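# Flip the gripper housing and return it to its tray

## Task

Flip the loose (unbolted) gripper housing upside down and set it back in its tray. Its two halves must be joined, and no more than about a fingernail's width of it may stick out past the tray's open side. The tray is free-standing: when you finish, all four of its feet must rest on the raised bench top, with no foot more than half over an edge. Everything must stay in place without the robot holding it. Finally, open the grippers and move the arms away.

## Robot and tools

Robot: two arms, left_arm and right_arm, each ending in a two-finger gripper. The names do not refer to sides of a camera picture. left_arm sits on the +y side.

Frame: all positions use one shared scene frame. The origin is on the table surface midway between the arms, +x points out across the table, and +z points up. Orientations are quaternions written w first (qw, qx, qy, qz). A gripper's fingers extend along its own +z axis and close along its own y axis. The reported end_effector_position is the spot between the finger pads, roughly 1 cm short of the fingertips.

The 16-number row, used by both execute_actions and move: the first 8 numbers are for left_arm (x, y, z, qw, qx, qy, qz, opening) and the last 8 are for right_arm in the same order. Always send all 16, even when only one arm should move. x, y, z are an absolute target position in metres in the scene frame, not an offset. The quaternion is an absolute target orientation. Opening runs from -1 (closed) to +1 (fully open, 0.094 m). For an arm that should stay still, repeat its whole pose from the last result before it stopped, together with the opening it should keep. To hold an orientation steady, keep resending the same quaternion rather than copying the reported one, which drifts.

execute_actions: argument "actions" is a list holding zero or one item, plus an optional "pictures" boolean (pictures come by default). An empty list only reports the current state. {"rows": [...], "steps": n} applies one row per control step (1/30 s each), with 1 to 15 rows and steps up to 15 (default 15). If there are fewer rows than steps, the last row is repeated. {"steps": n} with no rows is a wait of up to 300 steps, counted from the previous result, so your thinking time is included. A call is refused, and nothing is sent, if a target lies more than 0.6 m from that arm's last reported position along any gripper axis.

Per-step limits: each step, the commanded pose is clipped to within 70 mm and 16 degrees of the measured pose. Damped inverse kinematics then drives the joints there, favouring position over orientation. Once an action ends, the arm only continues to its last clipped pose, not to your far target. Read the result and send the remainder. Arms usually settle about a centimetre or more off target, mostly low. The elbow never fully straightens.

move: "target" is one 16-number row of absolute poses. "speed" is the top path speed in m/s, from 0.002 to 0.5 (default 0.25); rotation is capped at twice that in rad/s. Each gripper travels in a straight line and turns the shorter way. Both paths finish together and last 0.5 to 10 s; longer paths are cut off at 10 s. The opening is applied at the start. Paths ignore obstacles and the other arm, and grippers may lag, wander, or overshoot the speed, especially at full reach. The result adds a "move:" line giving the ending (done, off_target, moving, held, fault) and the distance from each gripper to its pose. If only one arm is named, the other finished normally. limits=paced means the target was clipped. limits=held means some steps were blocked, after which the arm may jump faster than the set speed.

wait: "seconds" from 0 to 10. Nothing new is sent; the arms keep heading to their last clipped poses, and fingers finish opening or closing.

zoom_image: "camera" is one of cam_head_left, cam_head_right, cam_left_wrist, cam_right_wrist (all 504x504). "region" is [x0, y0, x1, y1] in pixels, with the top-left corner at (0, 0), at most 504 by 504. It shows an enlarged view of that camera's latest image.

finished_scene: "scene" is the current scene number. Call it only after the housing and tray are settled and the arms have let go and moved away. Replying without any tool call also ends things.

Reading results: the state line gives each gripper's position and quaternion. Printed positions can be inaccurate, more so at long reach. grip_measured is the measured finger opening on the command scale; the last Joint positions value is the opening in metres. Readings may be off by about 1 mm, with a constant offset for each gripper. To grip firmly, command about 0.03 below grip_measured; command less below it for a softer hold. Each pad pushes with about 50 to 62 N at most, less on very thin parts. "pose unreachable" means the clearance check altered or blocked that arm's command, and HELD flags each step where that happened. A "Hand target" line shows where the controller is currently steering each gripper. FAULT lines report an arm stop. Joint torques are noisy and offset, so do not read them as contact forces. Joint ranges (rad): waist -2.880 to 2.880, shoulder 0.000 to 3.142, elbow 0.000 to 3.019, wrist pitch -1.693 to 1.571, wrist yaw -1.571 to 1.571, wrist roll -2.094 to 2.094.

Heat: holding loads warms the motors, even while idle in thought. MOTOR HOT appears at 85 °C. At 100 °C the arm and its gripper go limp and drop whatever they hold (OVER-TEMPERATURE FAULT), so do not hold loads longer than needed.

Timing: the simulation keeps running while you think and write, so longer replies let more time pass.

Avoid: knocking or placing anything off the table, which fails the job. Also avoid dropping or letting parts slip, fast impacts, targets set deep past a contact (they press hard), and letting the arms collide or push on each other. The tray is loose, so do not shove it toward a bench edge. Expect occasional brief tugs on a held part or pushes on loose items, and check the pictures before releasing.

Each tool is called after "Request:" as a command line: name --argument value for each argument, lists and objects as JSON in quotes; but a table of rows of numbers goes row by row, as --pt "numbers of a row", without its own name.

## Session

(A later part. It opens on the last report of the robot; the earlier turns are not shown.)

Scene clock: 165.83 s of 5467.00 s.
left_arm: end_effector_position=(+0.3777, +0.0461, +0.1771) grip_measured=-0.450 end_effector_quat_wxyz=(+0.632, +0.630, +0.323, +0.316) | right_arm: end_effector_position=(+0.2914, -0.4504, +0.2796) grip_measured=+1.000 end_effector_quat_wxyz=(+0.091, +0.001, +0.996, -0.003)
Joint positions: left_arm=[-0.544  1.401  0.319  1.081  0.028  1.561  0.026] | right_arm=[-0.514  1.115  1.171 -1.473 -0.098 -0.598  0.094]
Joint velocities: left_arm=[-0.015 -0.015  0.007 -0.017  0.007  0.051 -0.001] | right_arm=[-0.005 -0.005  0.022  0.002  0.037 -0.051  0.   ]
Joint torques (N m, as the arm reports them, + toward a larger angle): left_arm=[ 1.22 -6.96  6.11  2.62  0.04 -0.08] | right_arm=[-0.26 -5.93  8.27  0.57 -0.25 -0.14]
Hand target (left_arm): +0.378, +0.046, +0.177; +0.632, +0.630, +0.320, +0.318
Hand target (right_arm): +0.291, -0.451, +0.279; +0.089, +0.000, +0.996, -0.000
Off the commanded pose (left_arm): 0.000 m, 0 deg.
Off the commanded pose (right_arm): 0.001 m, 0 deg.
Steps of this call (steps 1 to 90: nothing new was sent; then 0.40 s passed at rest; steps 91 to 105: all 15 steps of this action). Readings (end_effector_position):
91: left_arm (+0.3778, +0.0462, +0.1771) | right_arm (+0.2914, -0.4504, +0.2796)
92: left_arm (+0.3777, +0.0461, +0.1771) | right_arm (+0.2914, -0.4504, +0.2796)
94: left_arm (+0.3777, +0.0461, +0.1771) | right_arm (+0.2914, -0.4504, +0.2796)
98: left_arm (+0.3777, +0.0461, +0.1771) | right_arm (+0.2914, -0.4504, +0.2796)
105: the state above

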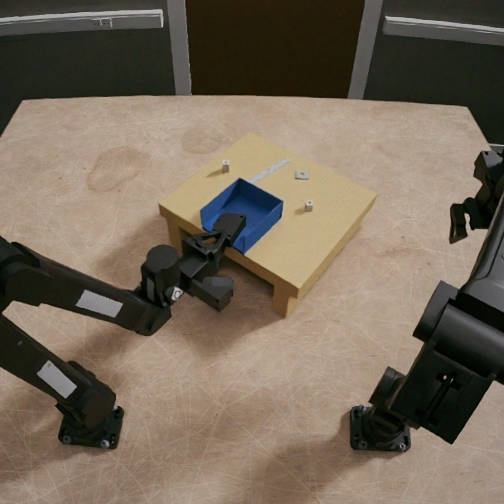

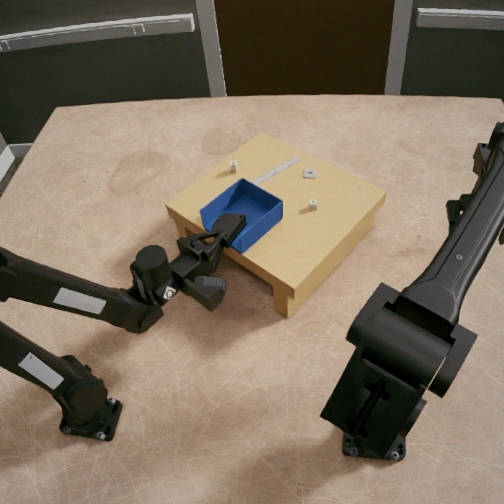

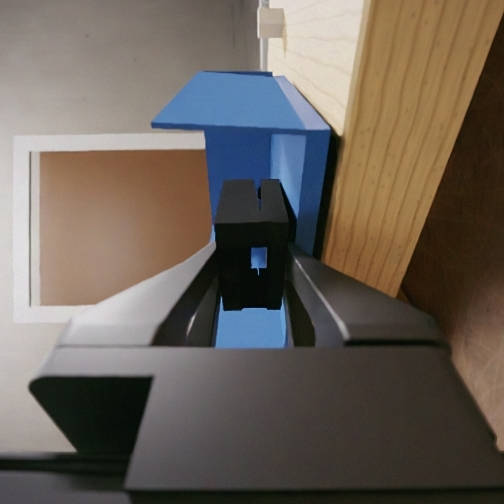

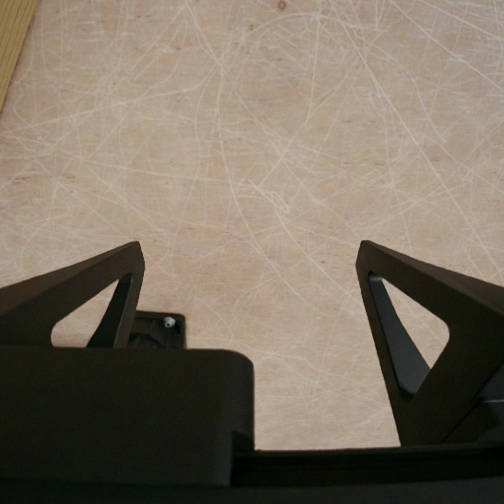

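Request:
move --target '[0.369,0.0525,0.172,0.632,0.630,0.32,0.318,-0.46,0.2907,-0.4513,0.2795,0.089,0,0.996,0,1]' --speed 0.015

Scene clock: 170.57 s of 5467.00 s.
left_arm: end_effector_position=(+0.3709, +0.0506, +0.1739) grip_measured=-0.450 end_effector_quat_wxyz=(+0.633, +0.629, +0.322, +0.316) | right_arm: end_effector_position=(+0.2914, -0.4504, +0.2796) grip_measured=+1.000 end_effector_quat_wxyz=(+0.091, +0.001, +0.996, -0.003)
Joint positions: left_arm=[-0.544  1.401  0.295  1.109  0.029  1.561  0.026] | right_arm=[-0.514  1.115  1.171 -1.473 -0.098 -0.598  0.094]
Joint velocities: left_arm=[-0.005 -0.024 -0.012 -0.022  0.037  0.037 -0.   ] | right_arm=[ 0.015 -0.015  0.017  0.017  0.007 -0.037  0.   ]
Joint torques (N m, as the arm reports them, + toward a larger angle): left_arm=[ 1.28 -6.84  5.23  2.62  0.05 -0.06] | right_arm=[-0.21 -5.93  8.25  0.57 -0.25 -0.14]
Hand target (left_arm): +0.369, +0.052, +0.172; +0.632, +0.630, +0.320, +0.318
Hand target (right_arm): +0.291, -0.451, +0.279; +0.089, +0.000, +0.996, -0.000
Off the commanded pose (left_arm): 0.003 m, 0 deg.
Off the commanded pose (right_arm): 0.001 m, 0 deg.
After step 90, 0.70 s passed at rest.
move: done

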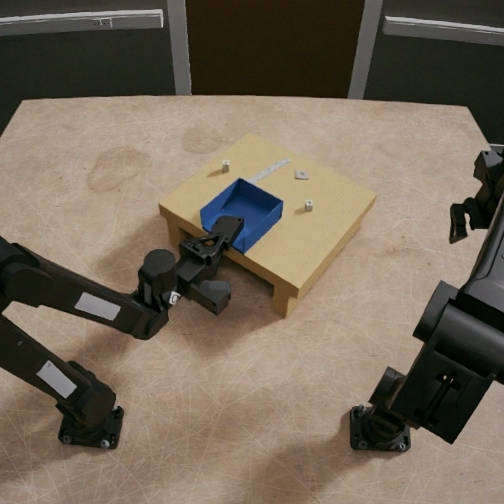

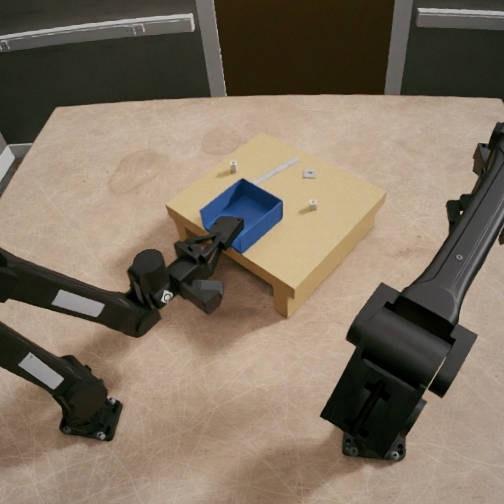

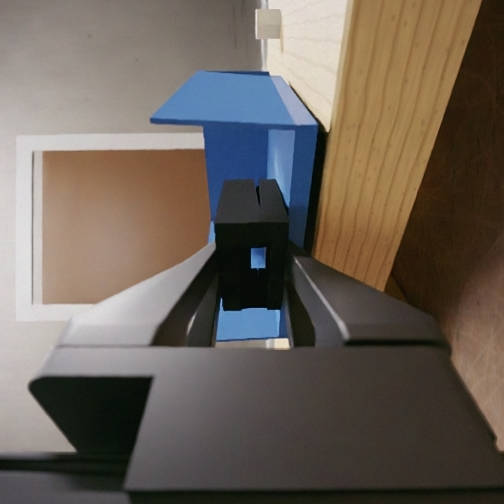

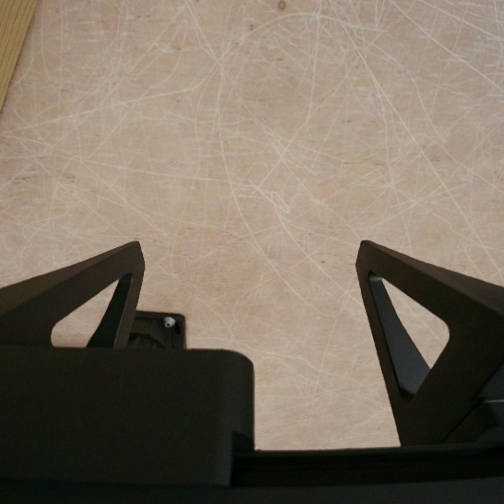

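Request:
execute_actions --actions '[{"rows":[[0.369,0.0525,0.172,0.632,0.630,0.32,0.318,-0.42,0.2907,-0.4513,0.2795,0.089,0,0.996,0,1],[0.369,0.0525,0.172,0.632,0.630,0.32,0.318,-0.40,0.2907,-0.4513,0.2795,0.089,0,0.996,0,1],[0.369,0.0525,0.172,0.632,0.630,0.32,0.318,-0.38,0.2907,-0.4513,0.2795,0.089,0,0.996,0,1],[0.369,0.0525,0.172,0.632,0.630,0.32,0.318,-0.36,0.2907,-0.4513,0.2795,0.089,0,0.996,0,1],[0.369,0.0525,0.172,0.632,0.630,0.32,0.318,-0.34,0.2907,-0.4513,0.2795,0.089,0,0.996,0,1],[0.369,0.0525,0.172,0.632,0.630,0.32,0.318,-0.32,0.2907,-0.4513,0.2795,0.089,0,0.996,0,1],[0.369,0.0525,0.172,0.632,0.630,0.32,0.318,-0.30,0.2907,-0.4513,0.2795,0.089,0,0.996,0,1],[0.369,0.0525,0.172,0.632,0.630,0.32,0.318,-0.27,0.2907,-0.4513,0.2795,0.089,0,0.996,0,1],[0.369,0.0525,0.172,0.632,0.630,0.32,0.318,-0.24,0.2907,-0.4513,0.2795,0.089,0,0.996,0,1],[0.369,0.0525,0.172,0.632,0.630,0.32,0.318,-0.2,0.2907,-0.4513,0.2795,0.089,0,0.996,0,1]],"steps":15}]' --pictures false

Request:
move --target '[0.363,0.040,0.174,0.632,0.630,0.32,0.318,-0.2,0.2907,-0.4513,0.2795,0.089,0,0.996,0,1]' --speed 0.015

Scene clock: 177.90 s of 5467.00 s.
left_arm: end_effector_position=(+0.3689, +0.0519, +0.1709) grip_measured=-0.202 end_effector_quat_wxyz=(+0.631, +0.631, +0.323, +0.315) | right_arm: end_effector_position=(+0.2914, -0.4504, +0.2796) grip_measured=+1.000 end_effector_quat_wxyz=(+0.091, +0.001, +0.996, -0.003)
Joint positions: left_arm=[-0.544  1.401  0.287  1.109  0.029  1.561  0.038] | right_arm=[-0.514  1.115  1.171 -1.473 -0.098 -0.598  0.094]
Joint velocities: left_arm=[-0.005 -0.005  0.002  0.002 -0.007 -0.051  0.   ] | right_arm=[ 0.005 -0.005 -0.012 -0.012  0.037  0.007  0.   ]
Joint torques (N m, as the arm reports them, + toward a larger angle): left_arm=[ 1.36 -6.78  5.73  2.65  0.05 -0.07] | right_arm=[-0.17 -5.93  8.23  0.57 -0.25 -0.14]
Hand target (left_arm): +0.369, +0.052, +0.172; +0.632, +0.630, +0.320, +0.318
Hand target (right_arm): +0.291, -0.451, +0.279; +0.089, +0.000, +0.996, -0.000
Off the commanded pose (left_arm): 0.001 m, 1 deg.
Off the commanded pose (right_arm): 0.001 m, 0 deg.
Steps of this call (steps 1 to 90: nothing new was sent; then 3.83 s passed at rest; steps 91 to 105: all 15 steps of this action). Readings (end_effector_position):
91: left_arm (+0.3708, +0.0507, +0.1738) | right_arm (+0.2914, -0.4504, +0.2796)
92: left_arm (+0.3705, +0.0508, +0.1733) | right_arm (+0.2914, -0.4504, +0.2796)
94: left_arm (+0.3695, +0.0515, +0.1719) | right_arm (+0.2914, -0.4504, +0.2796)
98: left_arm (+0.3689, +0.0519, +0.1709) | right_arm (+0.2914, -0.4504, +0.2796)
105: the state above

Scene clock: 179.27 s of 5467.00 s.
left_arm: end_effector_position=(+0.3629, +0.0437, +0.1709) grip_measured=-0.202 end_effector_quat_wxyz=(+0.630, +0.630, +0.325, +0.317) | right_arm: end_effector_position=(+0.2914, -0.4504, +0.2796) grip_measured=+1.000 end_effector_quat_wxyz=(+0.091, +0.001, +0.996, -0.003)
Joint positions: left_arm=[-0.585  1.401  0.287  1.109 -0.017  1.561  0.038] | right_arm=[-0.514  1.115  1.171 -1.473 -0.098 -0.598  0.094]
Joint velocities: left_arm=[-0.005 -0.005 -0.002  0.012  0.037 -0.007  0.   ] | right_arm=[ 0.005 -0.005 -0.012 -0.007  0.066 -0.007  0.   ]
Joint torques (N m, as the arm reports them, + toward a larger angle): left_arm=[ 0.64 -7.11  6.43  2.17 -0.15 -0.09] | right_arm=[-0.22 -5.93  8.26  0.56 -0.24 -0.14]
Hand target (left_arm): +0.363, +0.040, +0.174; +0.632, +0.630, +0.320, +0.318
Hand target (right_arm): +0.291, -0.451, +0.279; +0.089, +0.000, +0.996, -0.000
Off the commanded pose (left_arm): 0.005 m, 1 deg.
Off the commanded pose (right_arm): 0.001 m, 0 deg.
move: done

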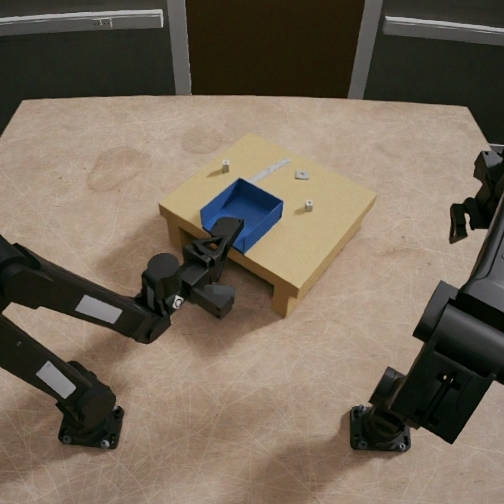

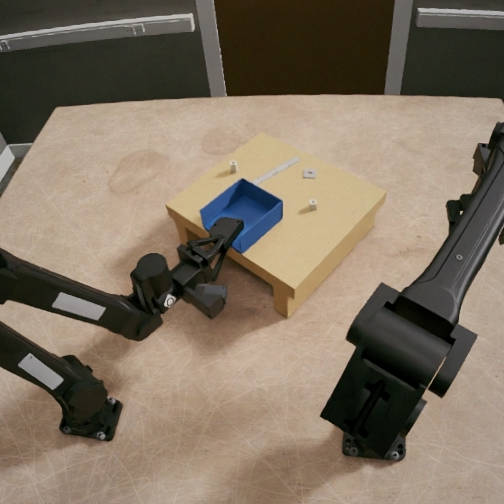

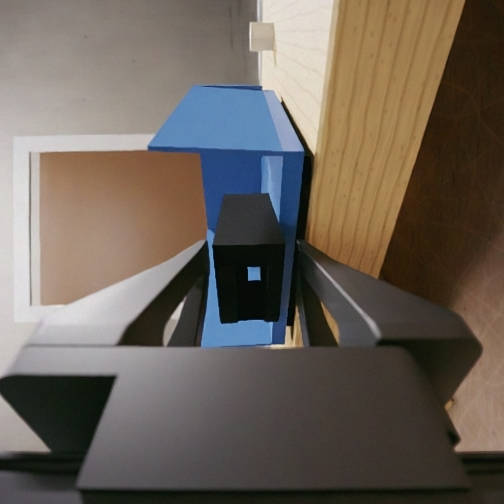

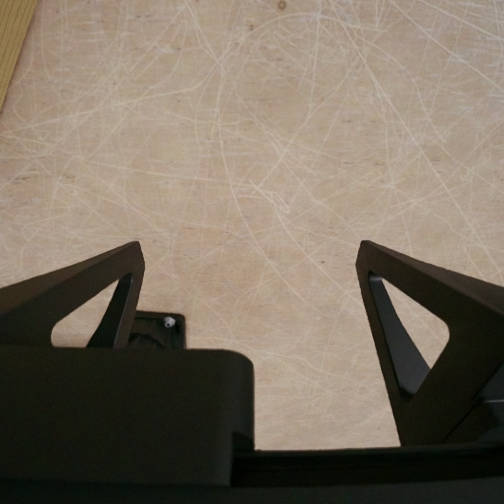

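Request:
move --target '[0.378,0.0285,0.186,0.640,0.623,0.314,0.322,-0.22,0.2907,-0.4513,0.2795,0.089,0,0.996,0,1]' --speed 0.015

Request:
zoom_image --camera "cam_head_right" --region '[180, 180, 290, 280]'

Scene clock: 184.23 s of 5467.00 s.
left_arm: end_effector_position=(+0.3700, +0.0382, +0.1798) grip_measured=-0.218 end_effector_quat_wxyz=(+0.637, +0.624, +0.321, +0.320) | right_arm: end_effector_position=(+0.2914, -0.4504, +0.2796) grip_measured=+1.000 end_effector_quat_wxyz=(+0.091, +0.001, +0.996, -0.003)
Joint positions: left_arm=[-0.585  1.406  0.313  1.109 -0.016  1.561  0.037] | right_arm=[-0.514  1.115  1.171 -1.473 -0.098 -0.598  0.094]
Joint velocities: left_arm=[-0.005  0.005  0.007  0.017  0.066  0.037  0.001] | right_arm=[-0.005 -0.005 -0.012 -0.002 -0.007 -0.051  0.   ]
Joint torques (N m, as the arm reports them, + toward a larger angle): left_arm=[ 0.76 -6.35  8.69  1.82  0.04 -0.04] | right_arm=[-0.25 -5.86  8.24  0.58 -0.24 -0.14]
Hand target (left_arm): +0.377, +0.029, +0.186; +0.640, +0.623, +0.314, +0.322
Hand target (right_arm): +0.291, -0.451, +0.279; +0.089, +0.000, +0.996, -0.000
Off the commanded pose (left_arm): 0.014 m, 1 deg.
Off the commanded pose (right_arm): 0.001 m, 0 deg.
move: off_target (left_arm)

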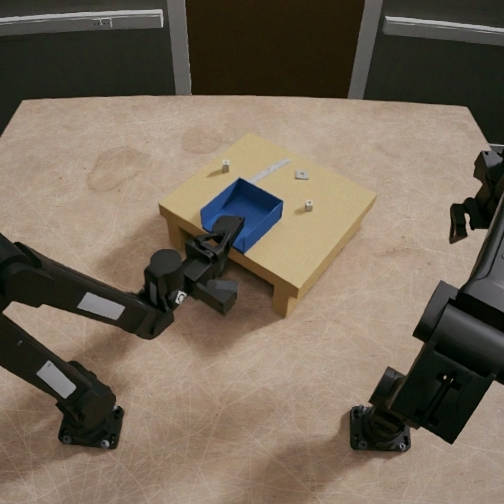

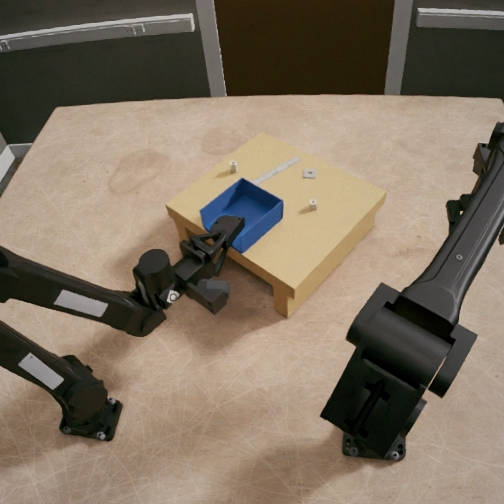

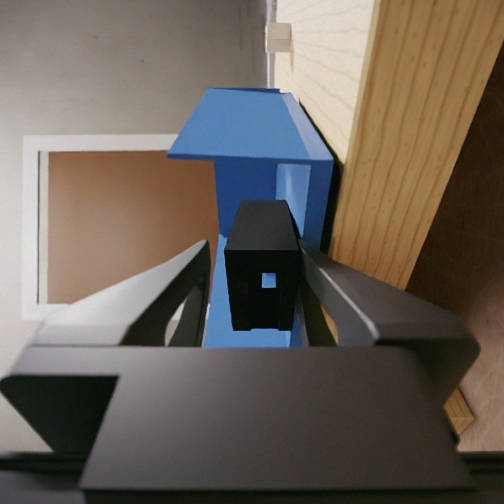

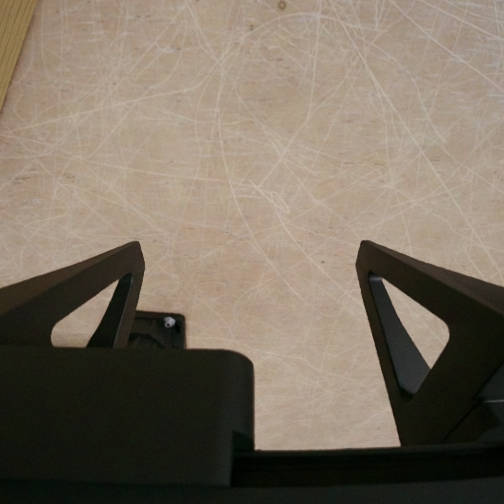

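Region (180, 180, 290, 280) of cam_head_right's 504x504 image, scaled by 4.582, with more detail than that image has; it fills the top 458 rows of this view, and the rest is white.

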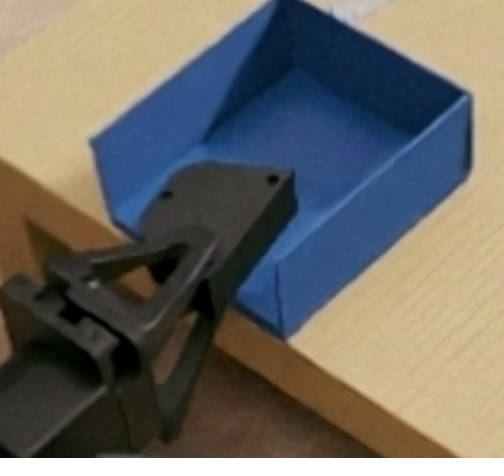

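Lower finger's now under it; close slowly.

Request:
execute_actions --actions '[{"rows":[[0.37,0.038,0.18,0.637,0.624,0.321,0.32,-0.25,0.2907,-0.4513,0.2795,0.089,0,0.996,0,1],[0.37,0.038,0.18,0.637,0.624,0.321,0.32,-0.27,0.2907,-0.4513,0.2795,0.089,0,0.996,0,1],[0.37,0.038,0.18,0.637,0.624,0.321,0.32,-0.29,0.2907,-0.4513,0.2795,0.089,0,0.996,0,1],[0.37,0.038,0.18,0.637,0.624,0.321,0.32,-0.31,0.2907,-0.4513,0.2795,0.089,0,0.996,0,1],[0.37,0.038,0.18,0.637,0.624,0.321,0.32,-0.33,0.2907,-0.4513,0.2795,0.089,0,0.996,0,1],[0.37,0.038,0.18,0.637,0.624,0.321,0.32,-0.35,0.2907,-0.4513,0.2795,0.089,0,0.996,0,1],[0.37,0.038,0.18,0.637,0.624,0.321,0.32,-0.37,0.2907,-0.4513,0.2795,0.089,0,0.996,0,1],[0.37,0.038,0.18,0.637,0.624,0.321,0.32,-0.39,0.2907,-0.4513,0.2795,0.089,0,0.996,0,1],[0.37,0.038,0.18,0.637,0.624,0.321,0.32,-0.41,0.2907,-0.4513,0.2795,0.089,0,0.996,0,1],[0.37,0.038,0.18,0.637,0.624,0.321,0.32,-0.43,0.2907,-0.4513,0.2795,0.089,0,0.996,0,1],[0.37,0.038,0.18,0.637,0.624,0.321,0.32,-0.45,0.2907,-0.4513,0.2795,0.089,0,0.996,0,1],[0.37,0.038,0.18,0.637,0.624,0.321,0.32,-0.47,0.2907,-0.4513,0.2795,0.089,0,0.996,0,1]],"steps":15}]'

Scene clock: 189.60 s of 5467.00 s.
left_arm: end_effector_position=(+0.3700, +0.0382, +0.1798) grip_measured=-0.452 end_effector_quat_wxyz=(+0.637, +0.624, +0.321, +0.320) | right_arm: end_effector_position=(+0.2914, -0.4504, +0.2796) grip_measured=+1.000 end_effector_quat_wxyz=(+0.091, +0.001, +0.996, -0.003)
Joint positions: left_arm=[-0.585  1.406  0.313  1.109 -0.016  1.561  0.026] | right_arm=[-0.514  1.115  1.171 -1.473 -0.098 -0.598  0.094]
Joint velocities: left_arm=[ 0.005 -0.005  0.007 -0.007 -0.095 -0.007 -0.   ] | right_arm=[-0.005 -0.015  0.007 -0.007 -0.037  0.007  0.   ]
Joint torques (N m, as the arm reports them, + toward a larger angle): left_arm=[ 1.1  -7.51  6.    2.18 -0.08 -0.14] | right_arm=[-0.19 -5.86  8.24  0.57 -0.25 -0.13]
Hand target (left_arm): +0.370, +0.038, +0.180; +0.637, +0.624, +0.321, +0.320
Hand target (right_arm): +0.291, -0.451, +0.279; +0.089, +0.000, +0.996, -0.000
Off the commanded pose (left_arm): 0.000 m, 0 deg.
Off the commanded pose (right_arm): 0.001 m, 0 deg.
Steps of this call (steps 1 to 90: nothing new was sent; then 1.87 s passed at rest; steps 91 to 105: all 15 steps of this action). Readings (end_effector_position):
91: left_arm (+0.3700, +0.0382, +0.1798) | right_arm (+0.2914, -0.4504, +0.2796)
92: left_arm (+0.3700, +0.0382, +0.1798) | right_arm (+0.2914, -0.4504, +0.2796)
94: left_arm (+0.3700, +0.0382, +0.1798) | right_arm (+0.2914, -0.4504, +0.2796)
98: left_arm (+0.3700, +0.0382, +0.1798) | right_arm (+0.2914, -0.4504, +0.2796)
105: the state above

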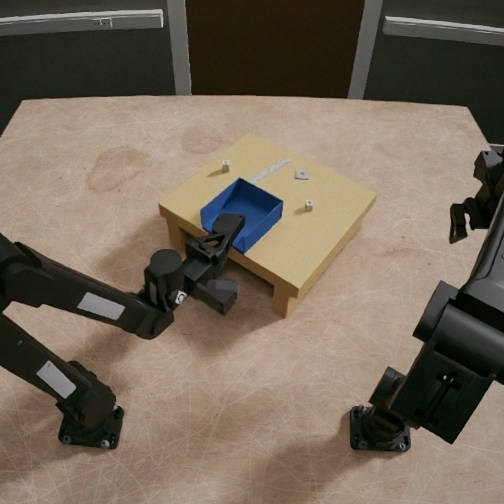

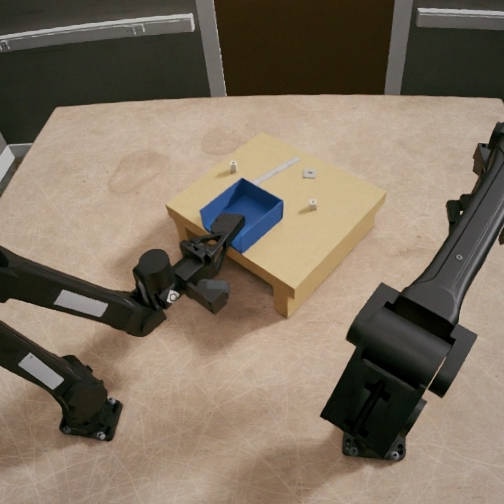

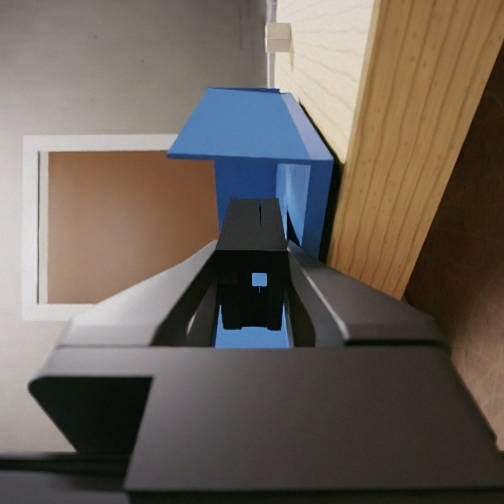

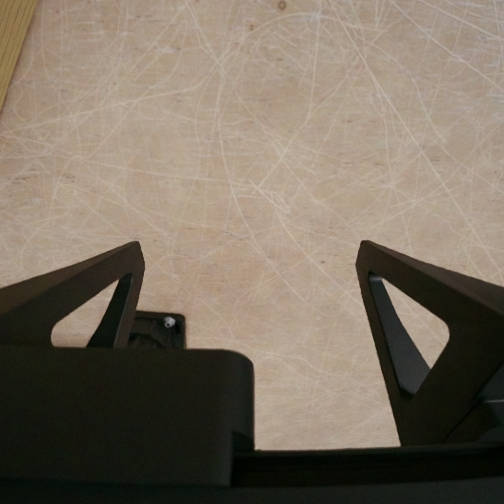

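Request:
execute_actions --actions '[]'

Scene clock: 196.30 s of 5467.00 s.
left_arm: end_effector_position=(+0.3700, +0.0382, +0.1798) grip_measured=-0.452 end_effector_quat_wxyz=(+0.637, +0.624, +0.321, +0.320) | right_arm: end_effector_position=(+0.2914, -0.4504, +0.2796) grip_measured=+1.000 end_effector_quat_wxyz=(+0.091, +0.001, +0.996, -0.003)
Joint positions: left_arm=[-0.585  1.406  0.313  1.109 -0.016  1.561  0.026] | right_arm=[-0.514  1.115  1.171 -1.473 -0.098 -0.598  0.094]
Joint velocities: left_arm=[ 0.005  0.005 -0.012 -0.027 -0.037 -0.007 -0.001] | right_arm=[-0.015 -0.005 -0.012  0.002  0.007 -0.007  0.   ]
Joint torques (N m, as the arm reports them, + toward a larger angle): left_arm=[ 1.35 -7.37  6.    2.19 -0.07 -0.14] | right_arm=[-0.18 -5.94  8.23  0.57 -0.25 -0.15]
Hand target (left_arm): +0.370, +0.038, +0.180; +0.637, +0.624, +0.321, +0.320
Hand target (right_arm): +0.291, -0.451, +0.279; +0.089, +0.000, +0.996, -0.000
Off the commanded pose (left_arm): 0.000 m, 0 deg.
Off the commanded pose (right_arm): 0.001 m, 0 deg.
Steps of this call (steps 1 to 90: nothing new was sent; then 3.70 s passed at rest). Readings (end_effector_position):
1: left_arm (+0.3700, +0.0382, +0.1798) | right_arm (+0.2914, -0.4504, +0.2796)
2: left_arm (+0.3700, +0.0382, +0.1798) | right_arm (+0.2914, -0.4504, +0.2796)
4: left_arm (+0.3700, +0.0382, +0.1798) | right_arm (+0.2914, -0.4504, +0.2796)
8: left_arm (+0.3700, +0.0382, +0.1798) | right_arm (+0.2914, -0.4504, +0.2796)
90: the state above

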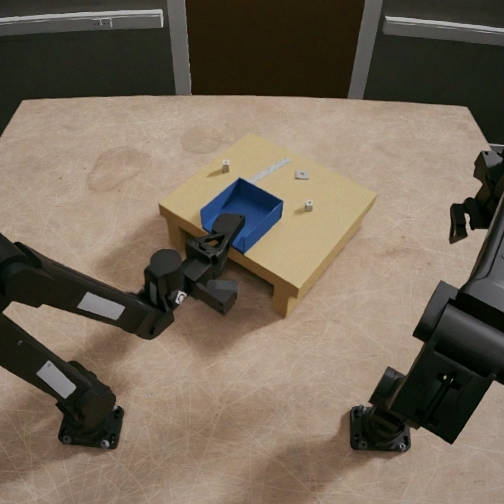

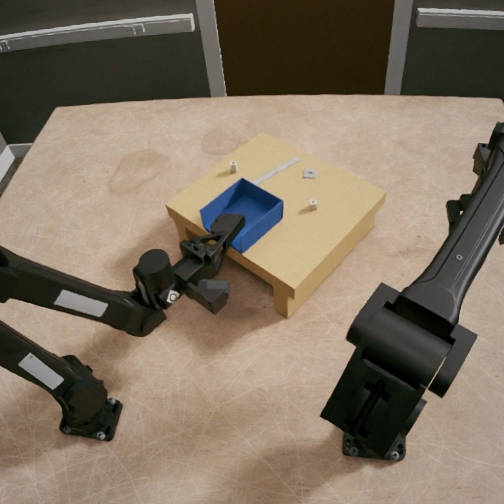

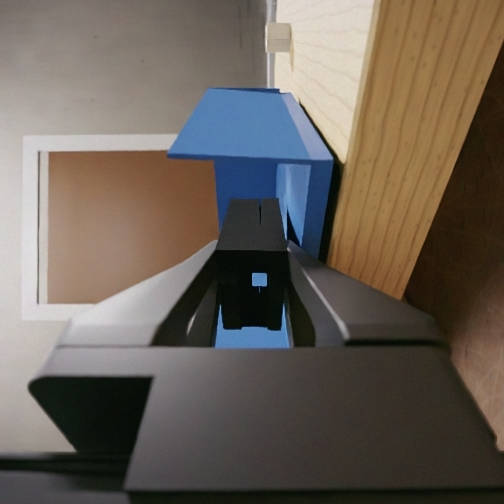

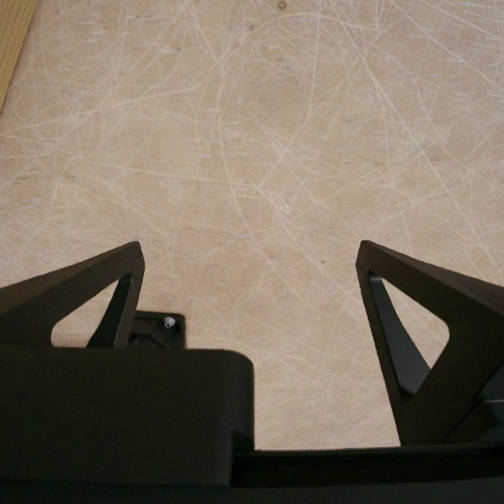

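Request:
move --target '[0.354,0.05,0.19,0.6314,0.6314,0.3182,0.3182,-0.485,0.2907,-0.4513,0.2795,0.089,0,0.996,0,1]' --speed 0.05

Request:
move --target '[0.345,0.058,0.30,0.6314,0.6314,0.3182,0.3182,-0.485,0.2907,-0.4513,0.2795,0.089,0,0.996,0,1]' --speed 0.1

Request:
move --target '[0.35,0.07,0.30,0.6715,0.2215,0.6715,-0.2215,-0.485,0.2907,-0.4513,0.2795,0.089,0,0.996,0,1]' --speed 0.4

Scene clock: 200.73 s of 5467.00 s.
left_arm: end_effector_position=(+0.3534, +0.0490, +0.1901) grip_measured=-0.452 end_effector_quat_wxyz=(+0.634, +0.629, +0.321, +0.315) | right_arm: end_effector_position=(+0.2914, -0.4504, +0.2796) grip_measured=+1.000 end_effector_quat_wxyz=(+0.091, +0.001, +0.996, -0.003)
Joint positions: left_arm=[-0.585  1.282  0.273  1.012 -0.008  1.561  0.026] | right_arm=[-0.514  1.115  1.171 -1.473 -0.098 -0.598  0.094]
Joint velocities: left_arm=[-0.005 -0.005  0.002 -0.012  0.022  0.007 -0.   ] | right_arm=[ 0.005 -0.015  0.012 -0.007  0.022  0.037  0.   ]
Joint torques (N m, as the arm reports them, + toward a larger angle): left_arm=[ 1.58 -6.83  6.47  1.95  0.04 -0.04] | right_arm=[-0.2  -5.89  8.24  0.57 -0.24 -0.14]
Hand target (left_arm): +0.354, +0.050, +0.191; +0.631, +0.631, +0.318, +0.318
Hand target (right_arm): +0.291, -0.451, +0.279; +0.089, +0.000, +0.996, -0.000
Off the commanded pose (left_arm): 0.001 m, 1 deg.
Off the commanded pose (right_arm): 0.001 m, 0 deg.
After step 90, 0.67 s passed at rest.
move: done

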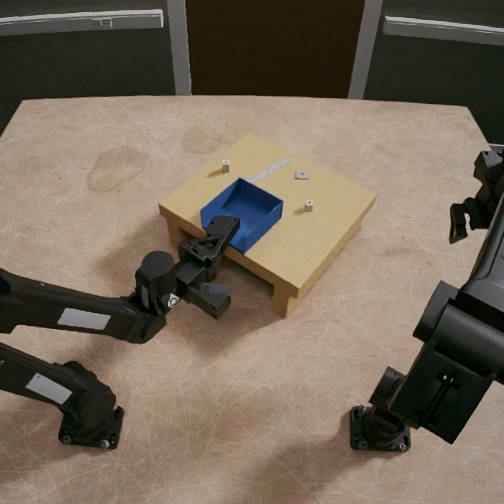

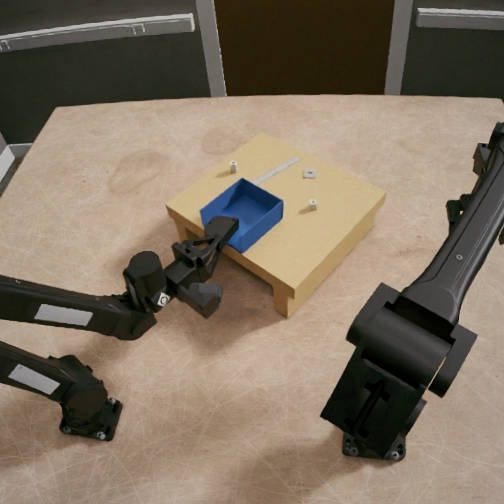

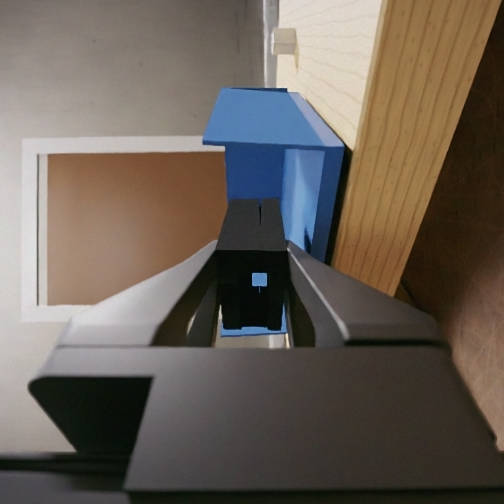

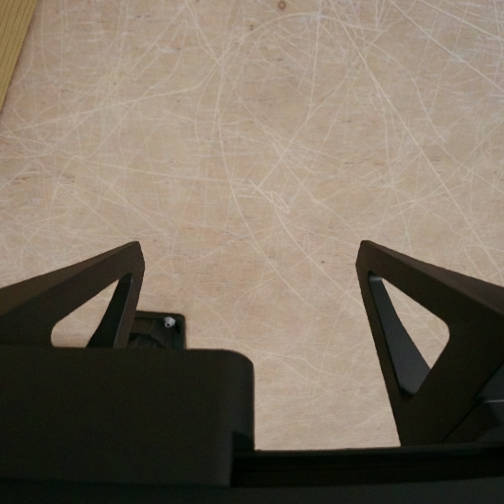

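Scene clock: 202.20 s of 5467.00 s.
left_arm: end_effector_position=(+0.3347, +0.0623, +0.2765) grip_measured=-0.452 end_effector_quat_wxyz=(+0.621, +0.643, +0.326, +0.308) | right_arm: end_effector_position=(+0.2914, -0.4504, +0.2796) grip_measured=+1.000 end_effector_quat_wxyz=(+0.091, +0.001, +0.996, -0.003)
Joint positions: left_arm=[-0.585  0.836  0.372  0.425 -0.004  1.561  0.026] | right_arm=[-0.514  1.115  1.171 -1.473 -0.098 -0.598  0.094]
Joint velocities: left_arm=[-0.015  0.005  0.002 -0.002  0.007 -0.022 -0.   ] | right_arm=[-0.005  0.005 -0.007  0.012 -0.066 -0.051  0.   ]
Joint torques (N m, as the arm reports them, + toward a larger angle): left_arm=[ 1.7  -3.04 13.56  1.73  0.06 -0.04] | right_arm=[-0.23 -5.91  8.24  0.58 -0.24 -0.14]
Hand target (left_arm): +0.342, +0.060, +0.302; +0.631, +0.631, +0.318, +0.318
Hand target (right_arm): +0.291, -0.451, +0.279; +0.089, +0.000, +0.996, -0.000
Off the commanded pose (left_arm): 0.026 m, 2 deg.
Off the commanded pose (right_arm): 0.001 m, 0 deg.
move: off_target (left_arm)

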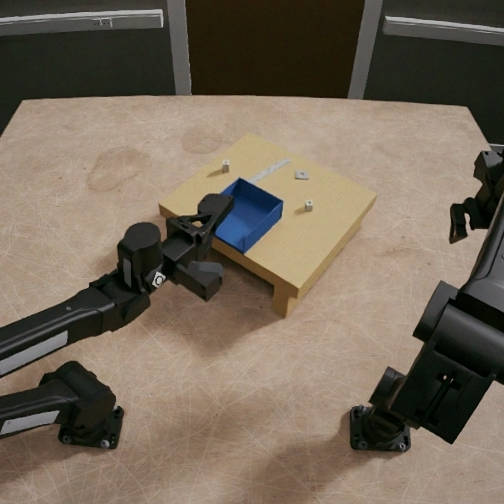

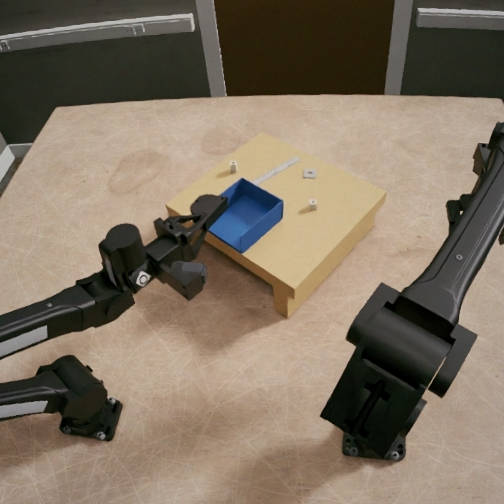

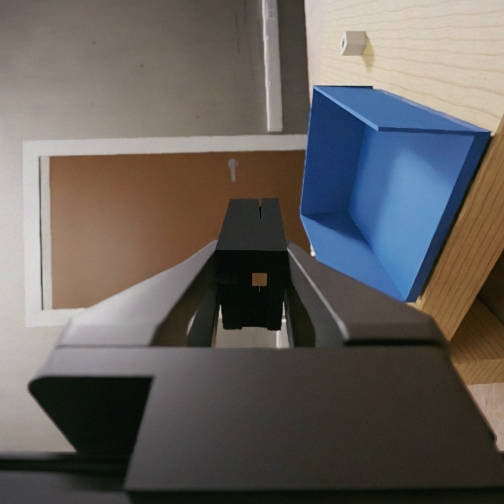

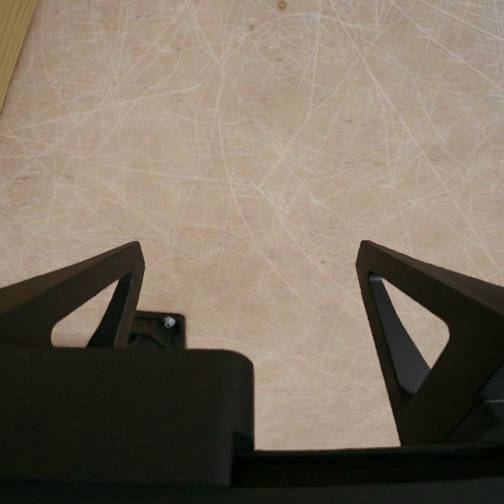

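Scene clock: 204.83 s of 5467.00 s.
left_arm: end_effector_position=(+0.3416, +0.0720, +0.2765) grip_measured=-0.452 end_effector_quat_wxyz=(+0.659, +0.233, +0.682, -0.216) | right_arm: end_effector_position=(+0.2914, -0.4504, +0.2796) grip_measured=+1.000 end_effector_quat_wxyz=(+0.091, +0.001, +0.996, -0.003)
Joint positions: left_arm=[-0.531  0.836  0.372  0.425  0.054  0.014  0.026] | right_arm=[-0.514  1.115  1.171 -1.473 -0.098 -0.598  0.094]
Joint velocities: left_arm=[ 0.005  0.005  0.007  0.007 -0.066 -0.066  0.   ] | right_arm=[ 0.005 -0.005 -0.017 -0.002 -0.007 -0.037  0.   ]
Joint torques (N m, as the arm reports them, + toward a larger angle): left_arm=[ 1.81 -3.11 13.04  2.15 -0.1  -0.16] | right_arm=[-0.2  -5.91  8.25  0.59 -0.25 -0.14]
Hand target (left_arm): +0.349, +0.071, +0.300; +0.672, +0.222, +0.671, -0.221
Hand target (right_arm): +0.291, -0.451, +0.279; +0.089, +0.000, +0.996, -0.000
Off the commanded pose (left_arm): 0.025 m, 2 deg.
Off the commanded pose (right_arm): 0.001 m, 0 deg.
move: off_target (left_arm)

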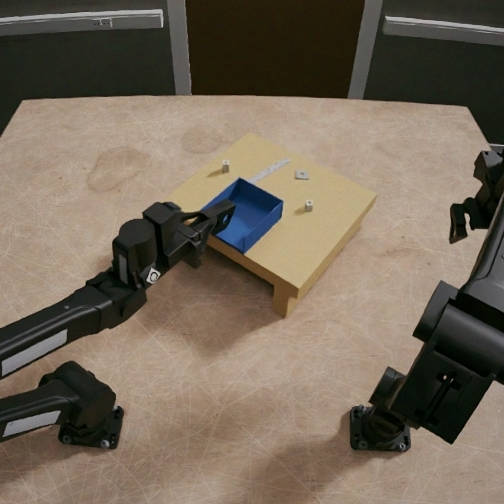

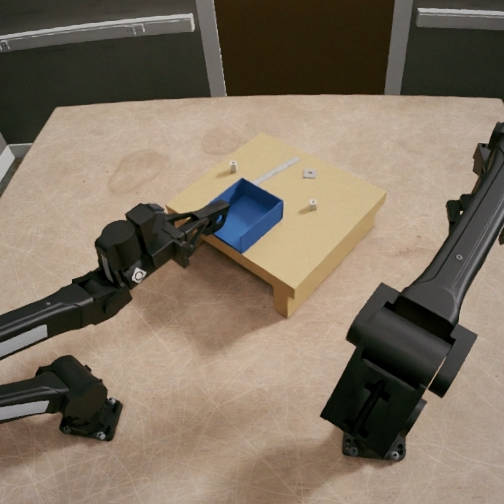

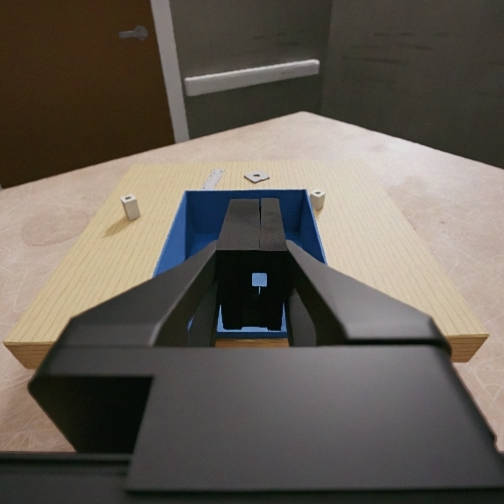

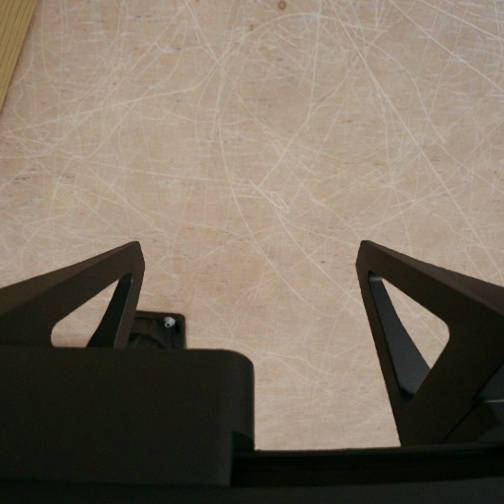

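Request:
move --target '[0.392,0.069,0.29,0.3182,-0.3182,0.6314,-0.6314,-0.485,0.2907,-0.4513,0.2795,0.089,0,0.996,0,1]' --speed 0.4

Request:
move --target '[0.388,0.071,0.19,0.3182,-0.3182,0.6314,-0.6314,-0.485,0.2907,-0.4513,0.2795,0.089,0,0.996,0,1]' --speed 0.08

Scene clock: 209.73 s of 5467.00 s.
left_arm: end_effector_position=(+0.3788, +0.0733, +0.2603) grip_measured=-0.452 end_effector_quat_wxyz=(+0.307, -0.323, +0.653, -0.612) | right_arm: end_effector_position=(+0.2914, -0.4504, +0.2796) grip_measured=+1.000 end_effector_quat_wxyz=(+0.091, +0.001, +0.996, -0.003)
Joint positions: left_arm=[-0.448  0.992  0.413  0.517  0.138 -1.556  0.026] | right_arm=[-0.514  1.115  1.171 -1.473 -0.098 -0.598  0.094]
Joint velocities: left_arm=[-0.005  0.005 -0.002  0.002 -0.066 -0.022  0.001] | right_arm=[-0.005 -0.005 -0.017 -0.007 -0.037 -0.022  0.   ]
Joint torques (N m, as the arm reports them, + toward a larger angle): left_arm=[ 1.7  -3.99 13.21  3.21 -0.15 -0.04] | right_arm=[-0.26 -5.88  8.22  0.56 -0.25 -0.14]
Hand target (left_arm): +0.391, +0.071, +0.289; +0.319, -0.318, +0.632, -0.631
Hand target (right_arm): +0.291, -0.451, +0.279; +0.089, +0.000, +0.996, -0.000
Off the commanded pose (left_arm): 0.033 m, 4 deg.
Off the commanded pose (right_arm): 0.001 m, 0 deg.
move: off_target (left_arm)

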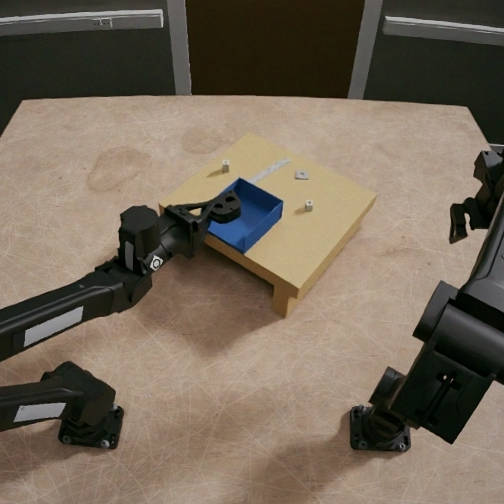

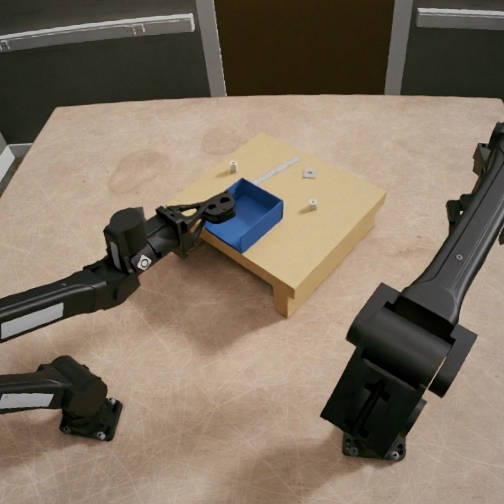

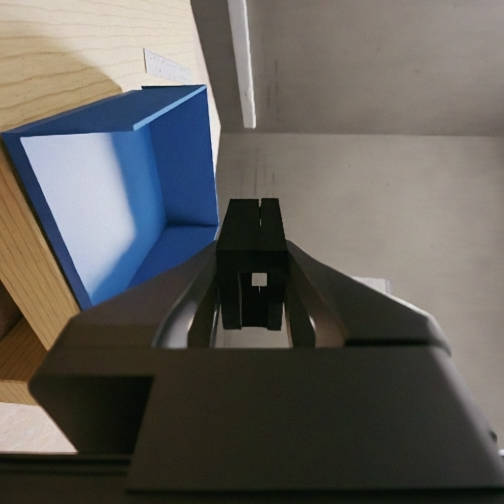

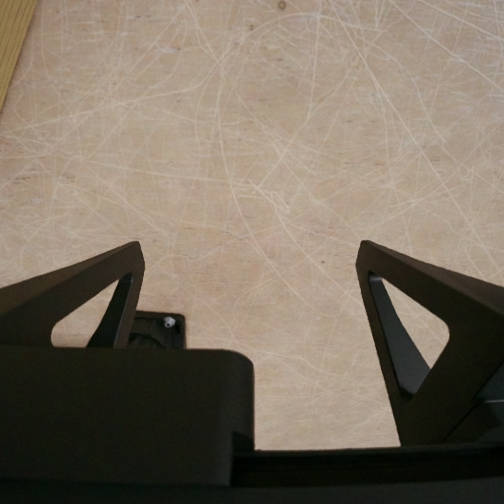

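Scene clock: 211.07 s of 5467.00 s.
left_arm: end_effector_position=(+0.3872, +0.0692, +0.1822) grip_measured=-0.452 end_effector_quat_wxyz=(+0.315, -0.317, +0.641, -0.624) | right_arm: end_effector_position=(+0.2914, -0.4504, +0.2796) grip_measured=+1.000 end_effector_quat_wxyz=(+0.091, +0.001, +0.996, -0.003)
Joint positions: left_arm=[-0.448  1.342  0.316  1.002  0.135 -1.56   0.026] | right_arm=[-0.514  1.115  1.171 -1.473 -0.098 -0.598  0.094]
Joint velocities: left_arm=[-0.024 -0.015 -0.017 -0.012 -0.11  -0.066 -0.   ] | right_arm=[ 0.015 -0.005  0.007 -0.017  0.007 -0.037  0.   ]
Joint torques (N m, as the arm reports them, + toward a larger angle): left_arm=[ 1.47 -6.8   6.4   3.17 -0.17 -0.04] | right_arm=[-0.19 -5.98  8.24  0.59 -0.25 -0.14]
Hand target (left_arm): +0.389, +0.071, +0.188; +0.318, -0.318, +0.632, -0.631
Hand target (right_arm): +0.291, -0.451, +0.279; +0.089, +0.000, +0.996, -0.000
Off the commanded pose (left_arm): 0.008 m, 1 deg.
Off the commanded pose (right_arm): 0.001 m, 0 deg.
move: done

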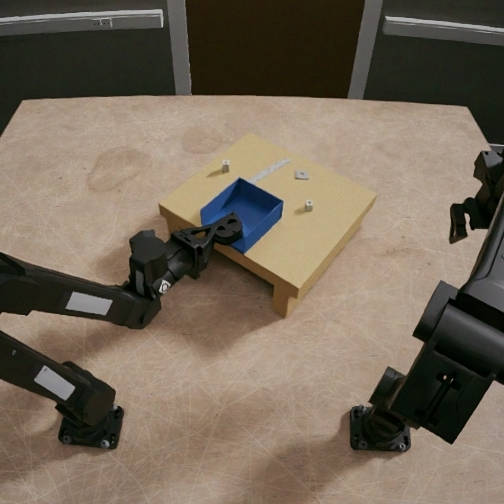

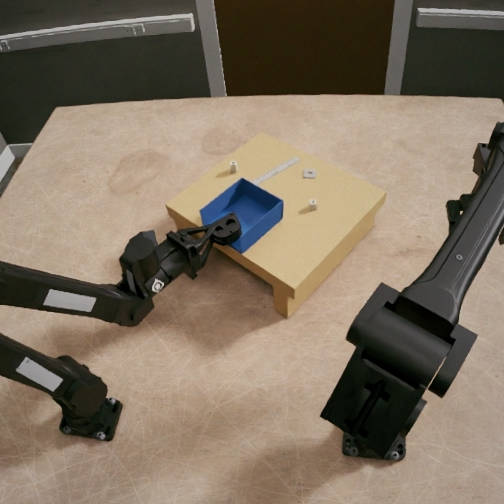

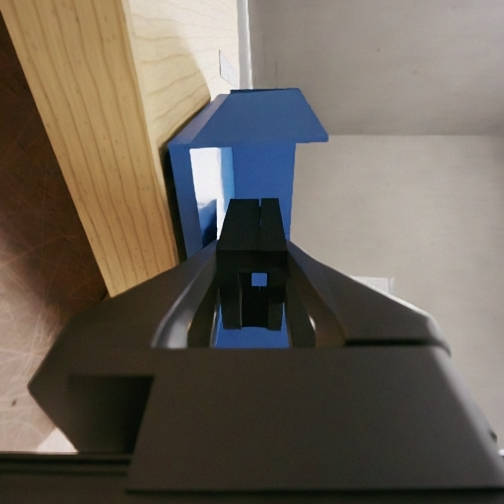

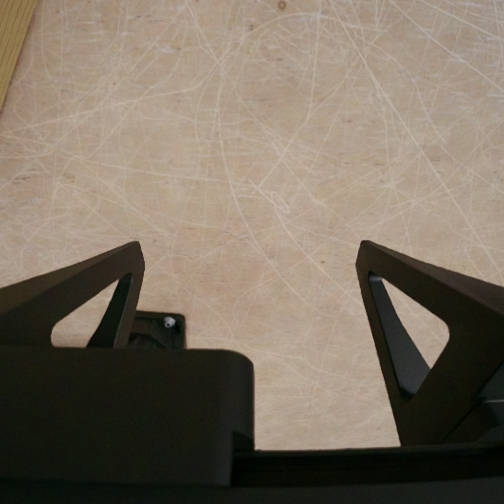

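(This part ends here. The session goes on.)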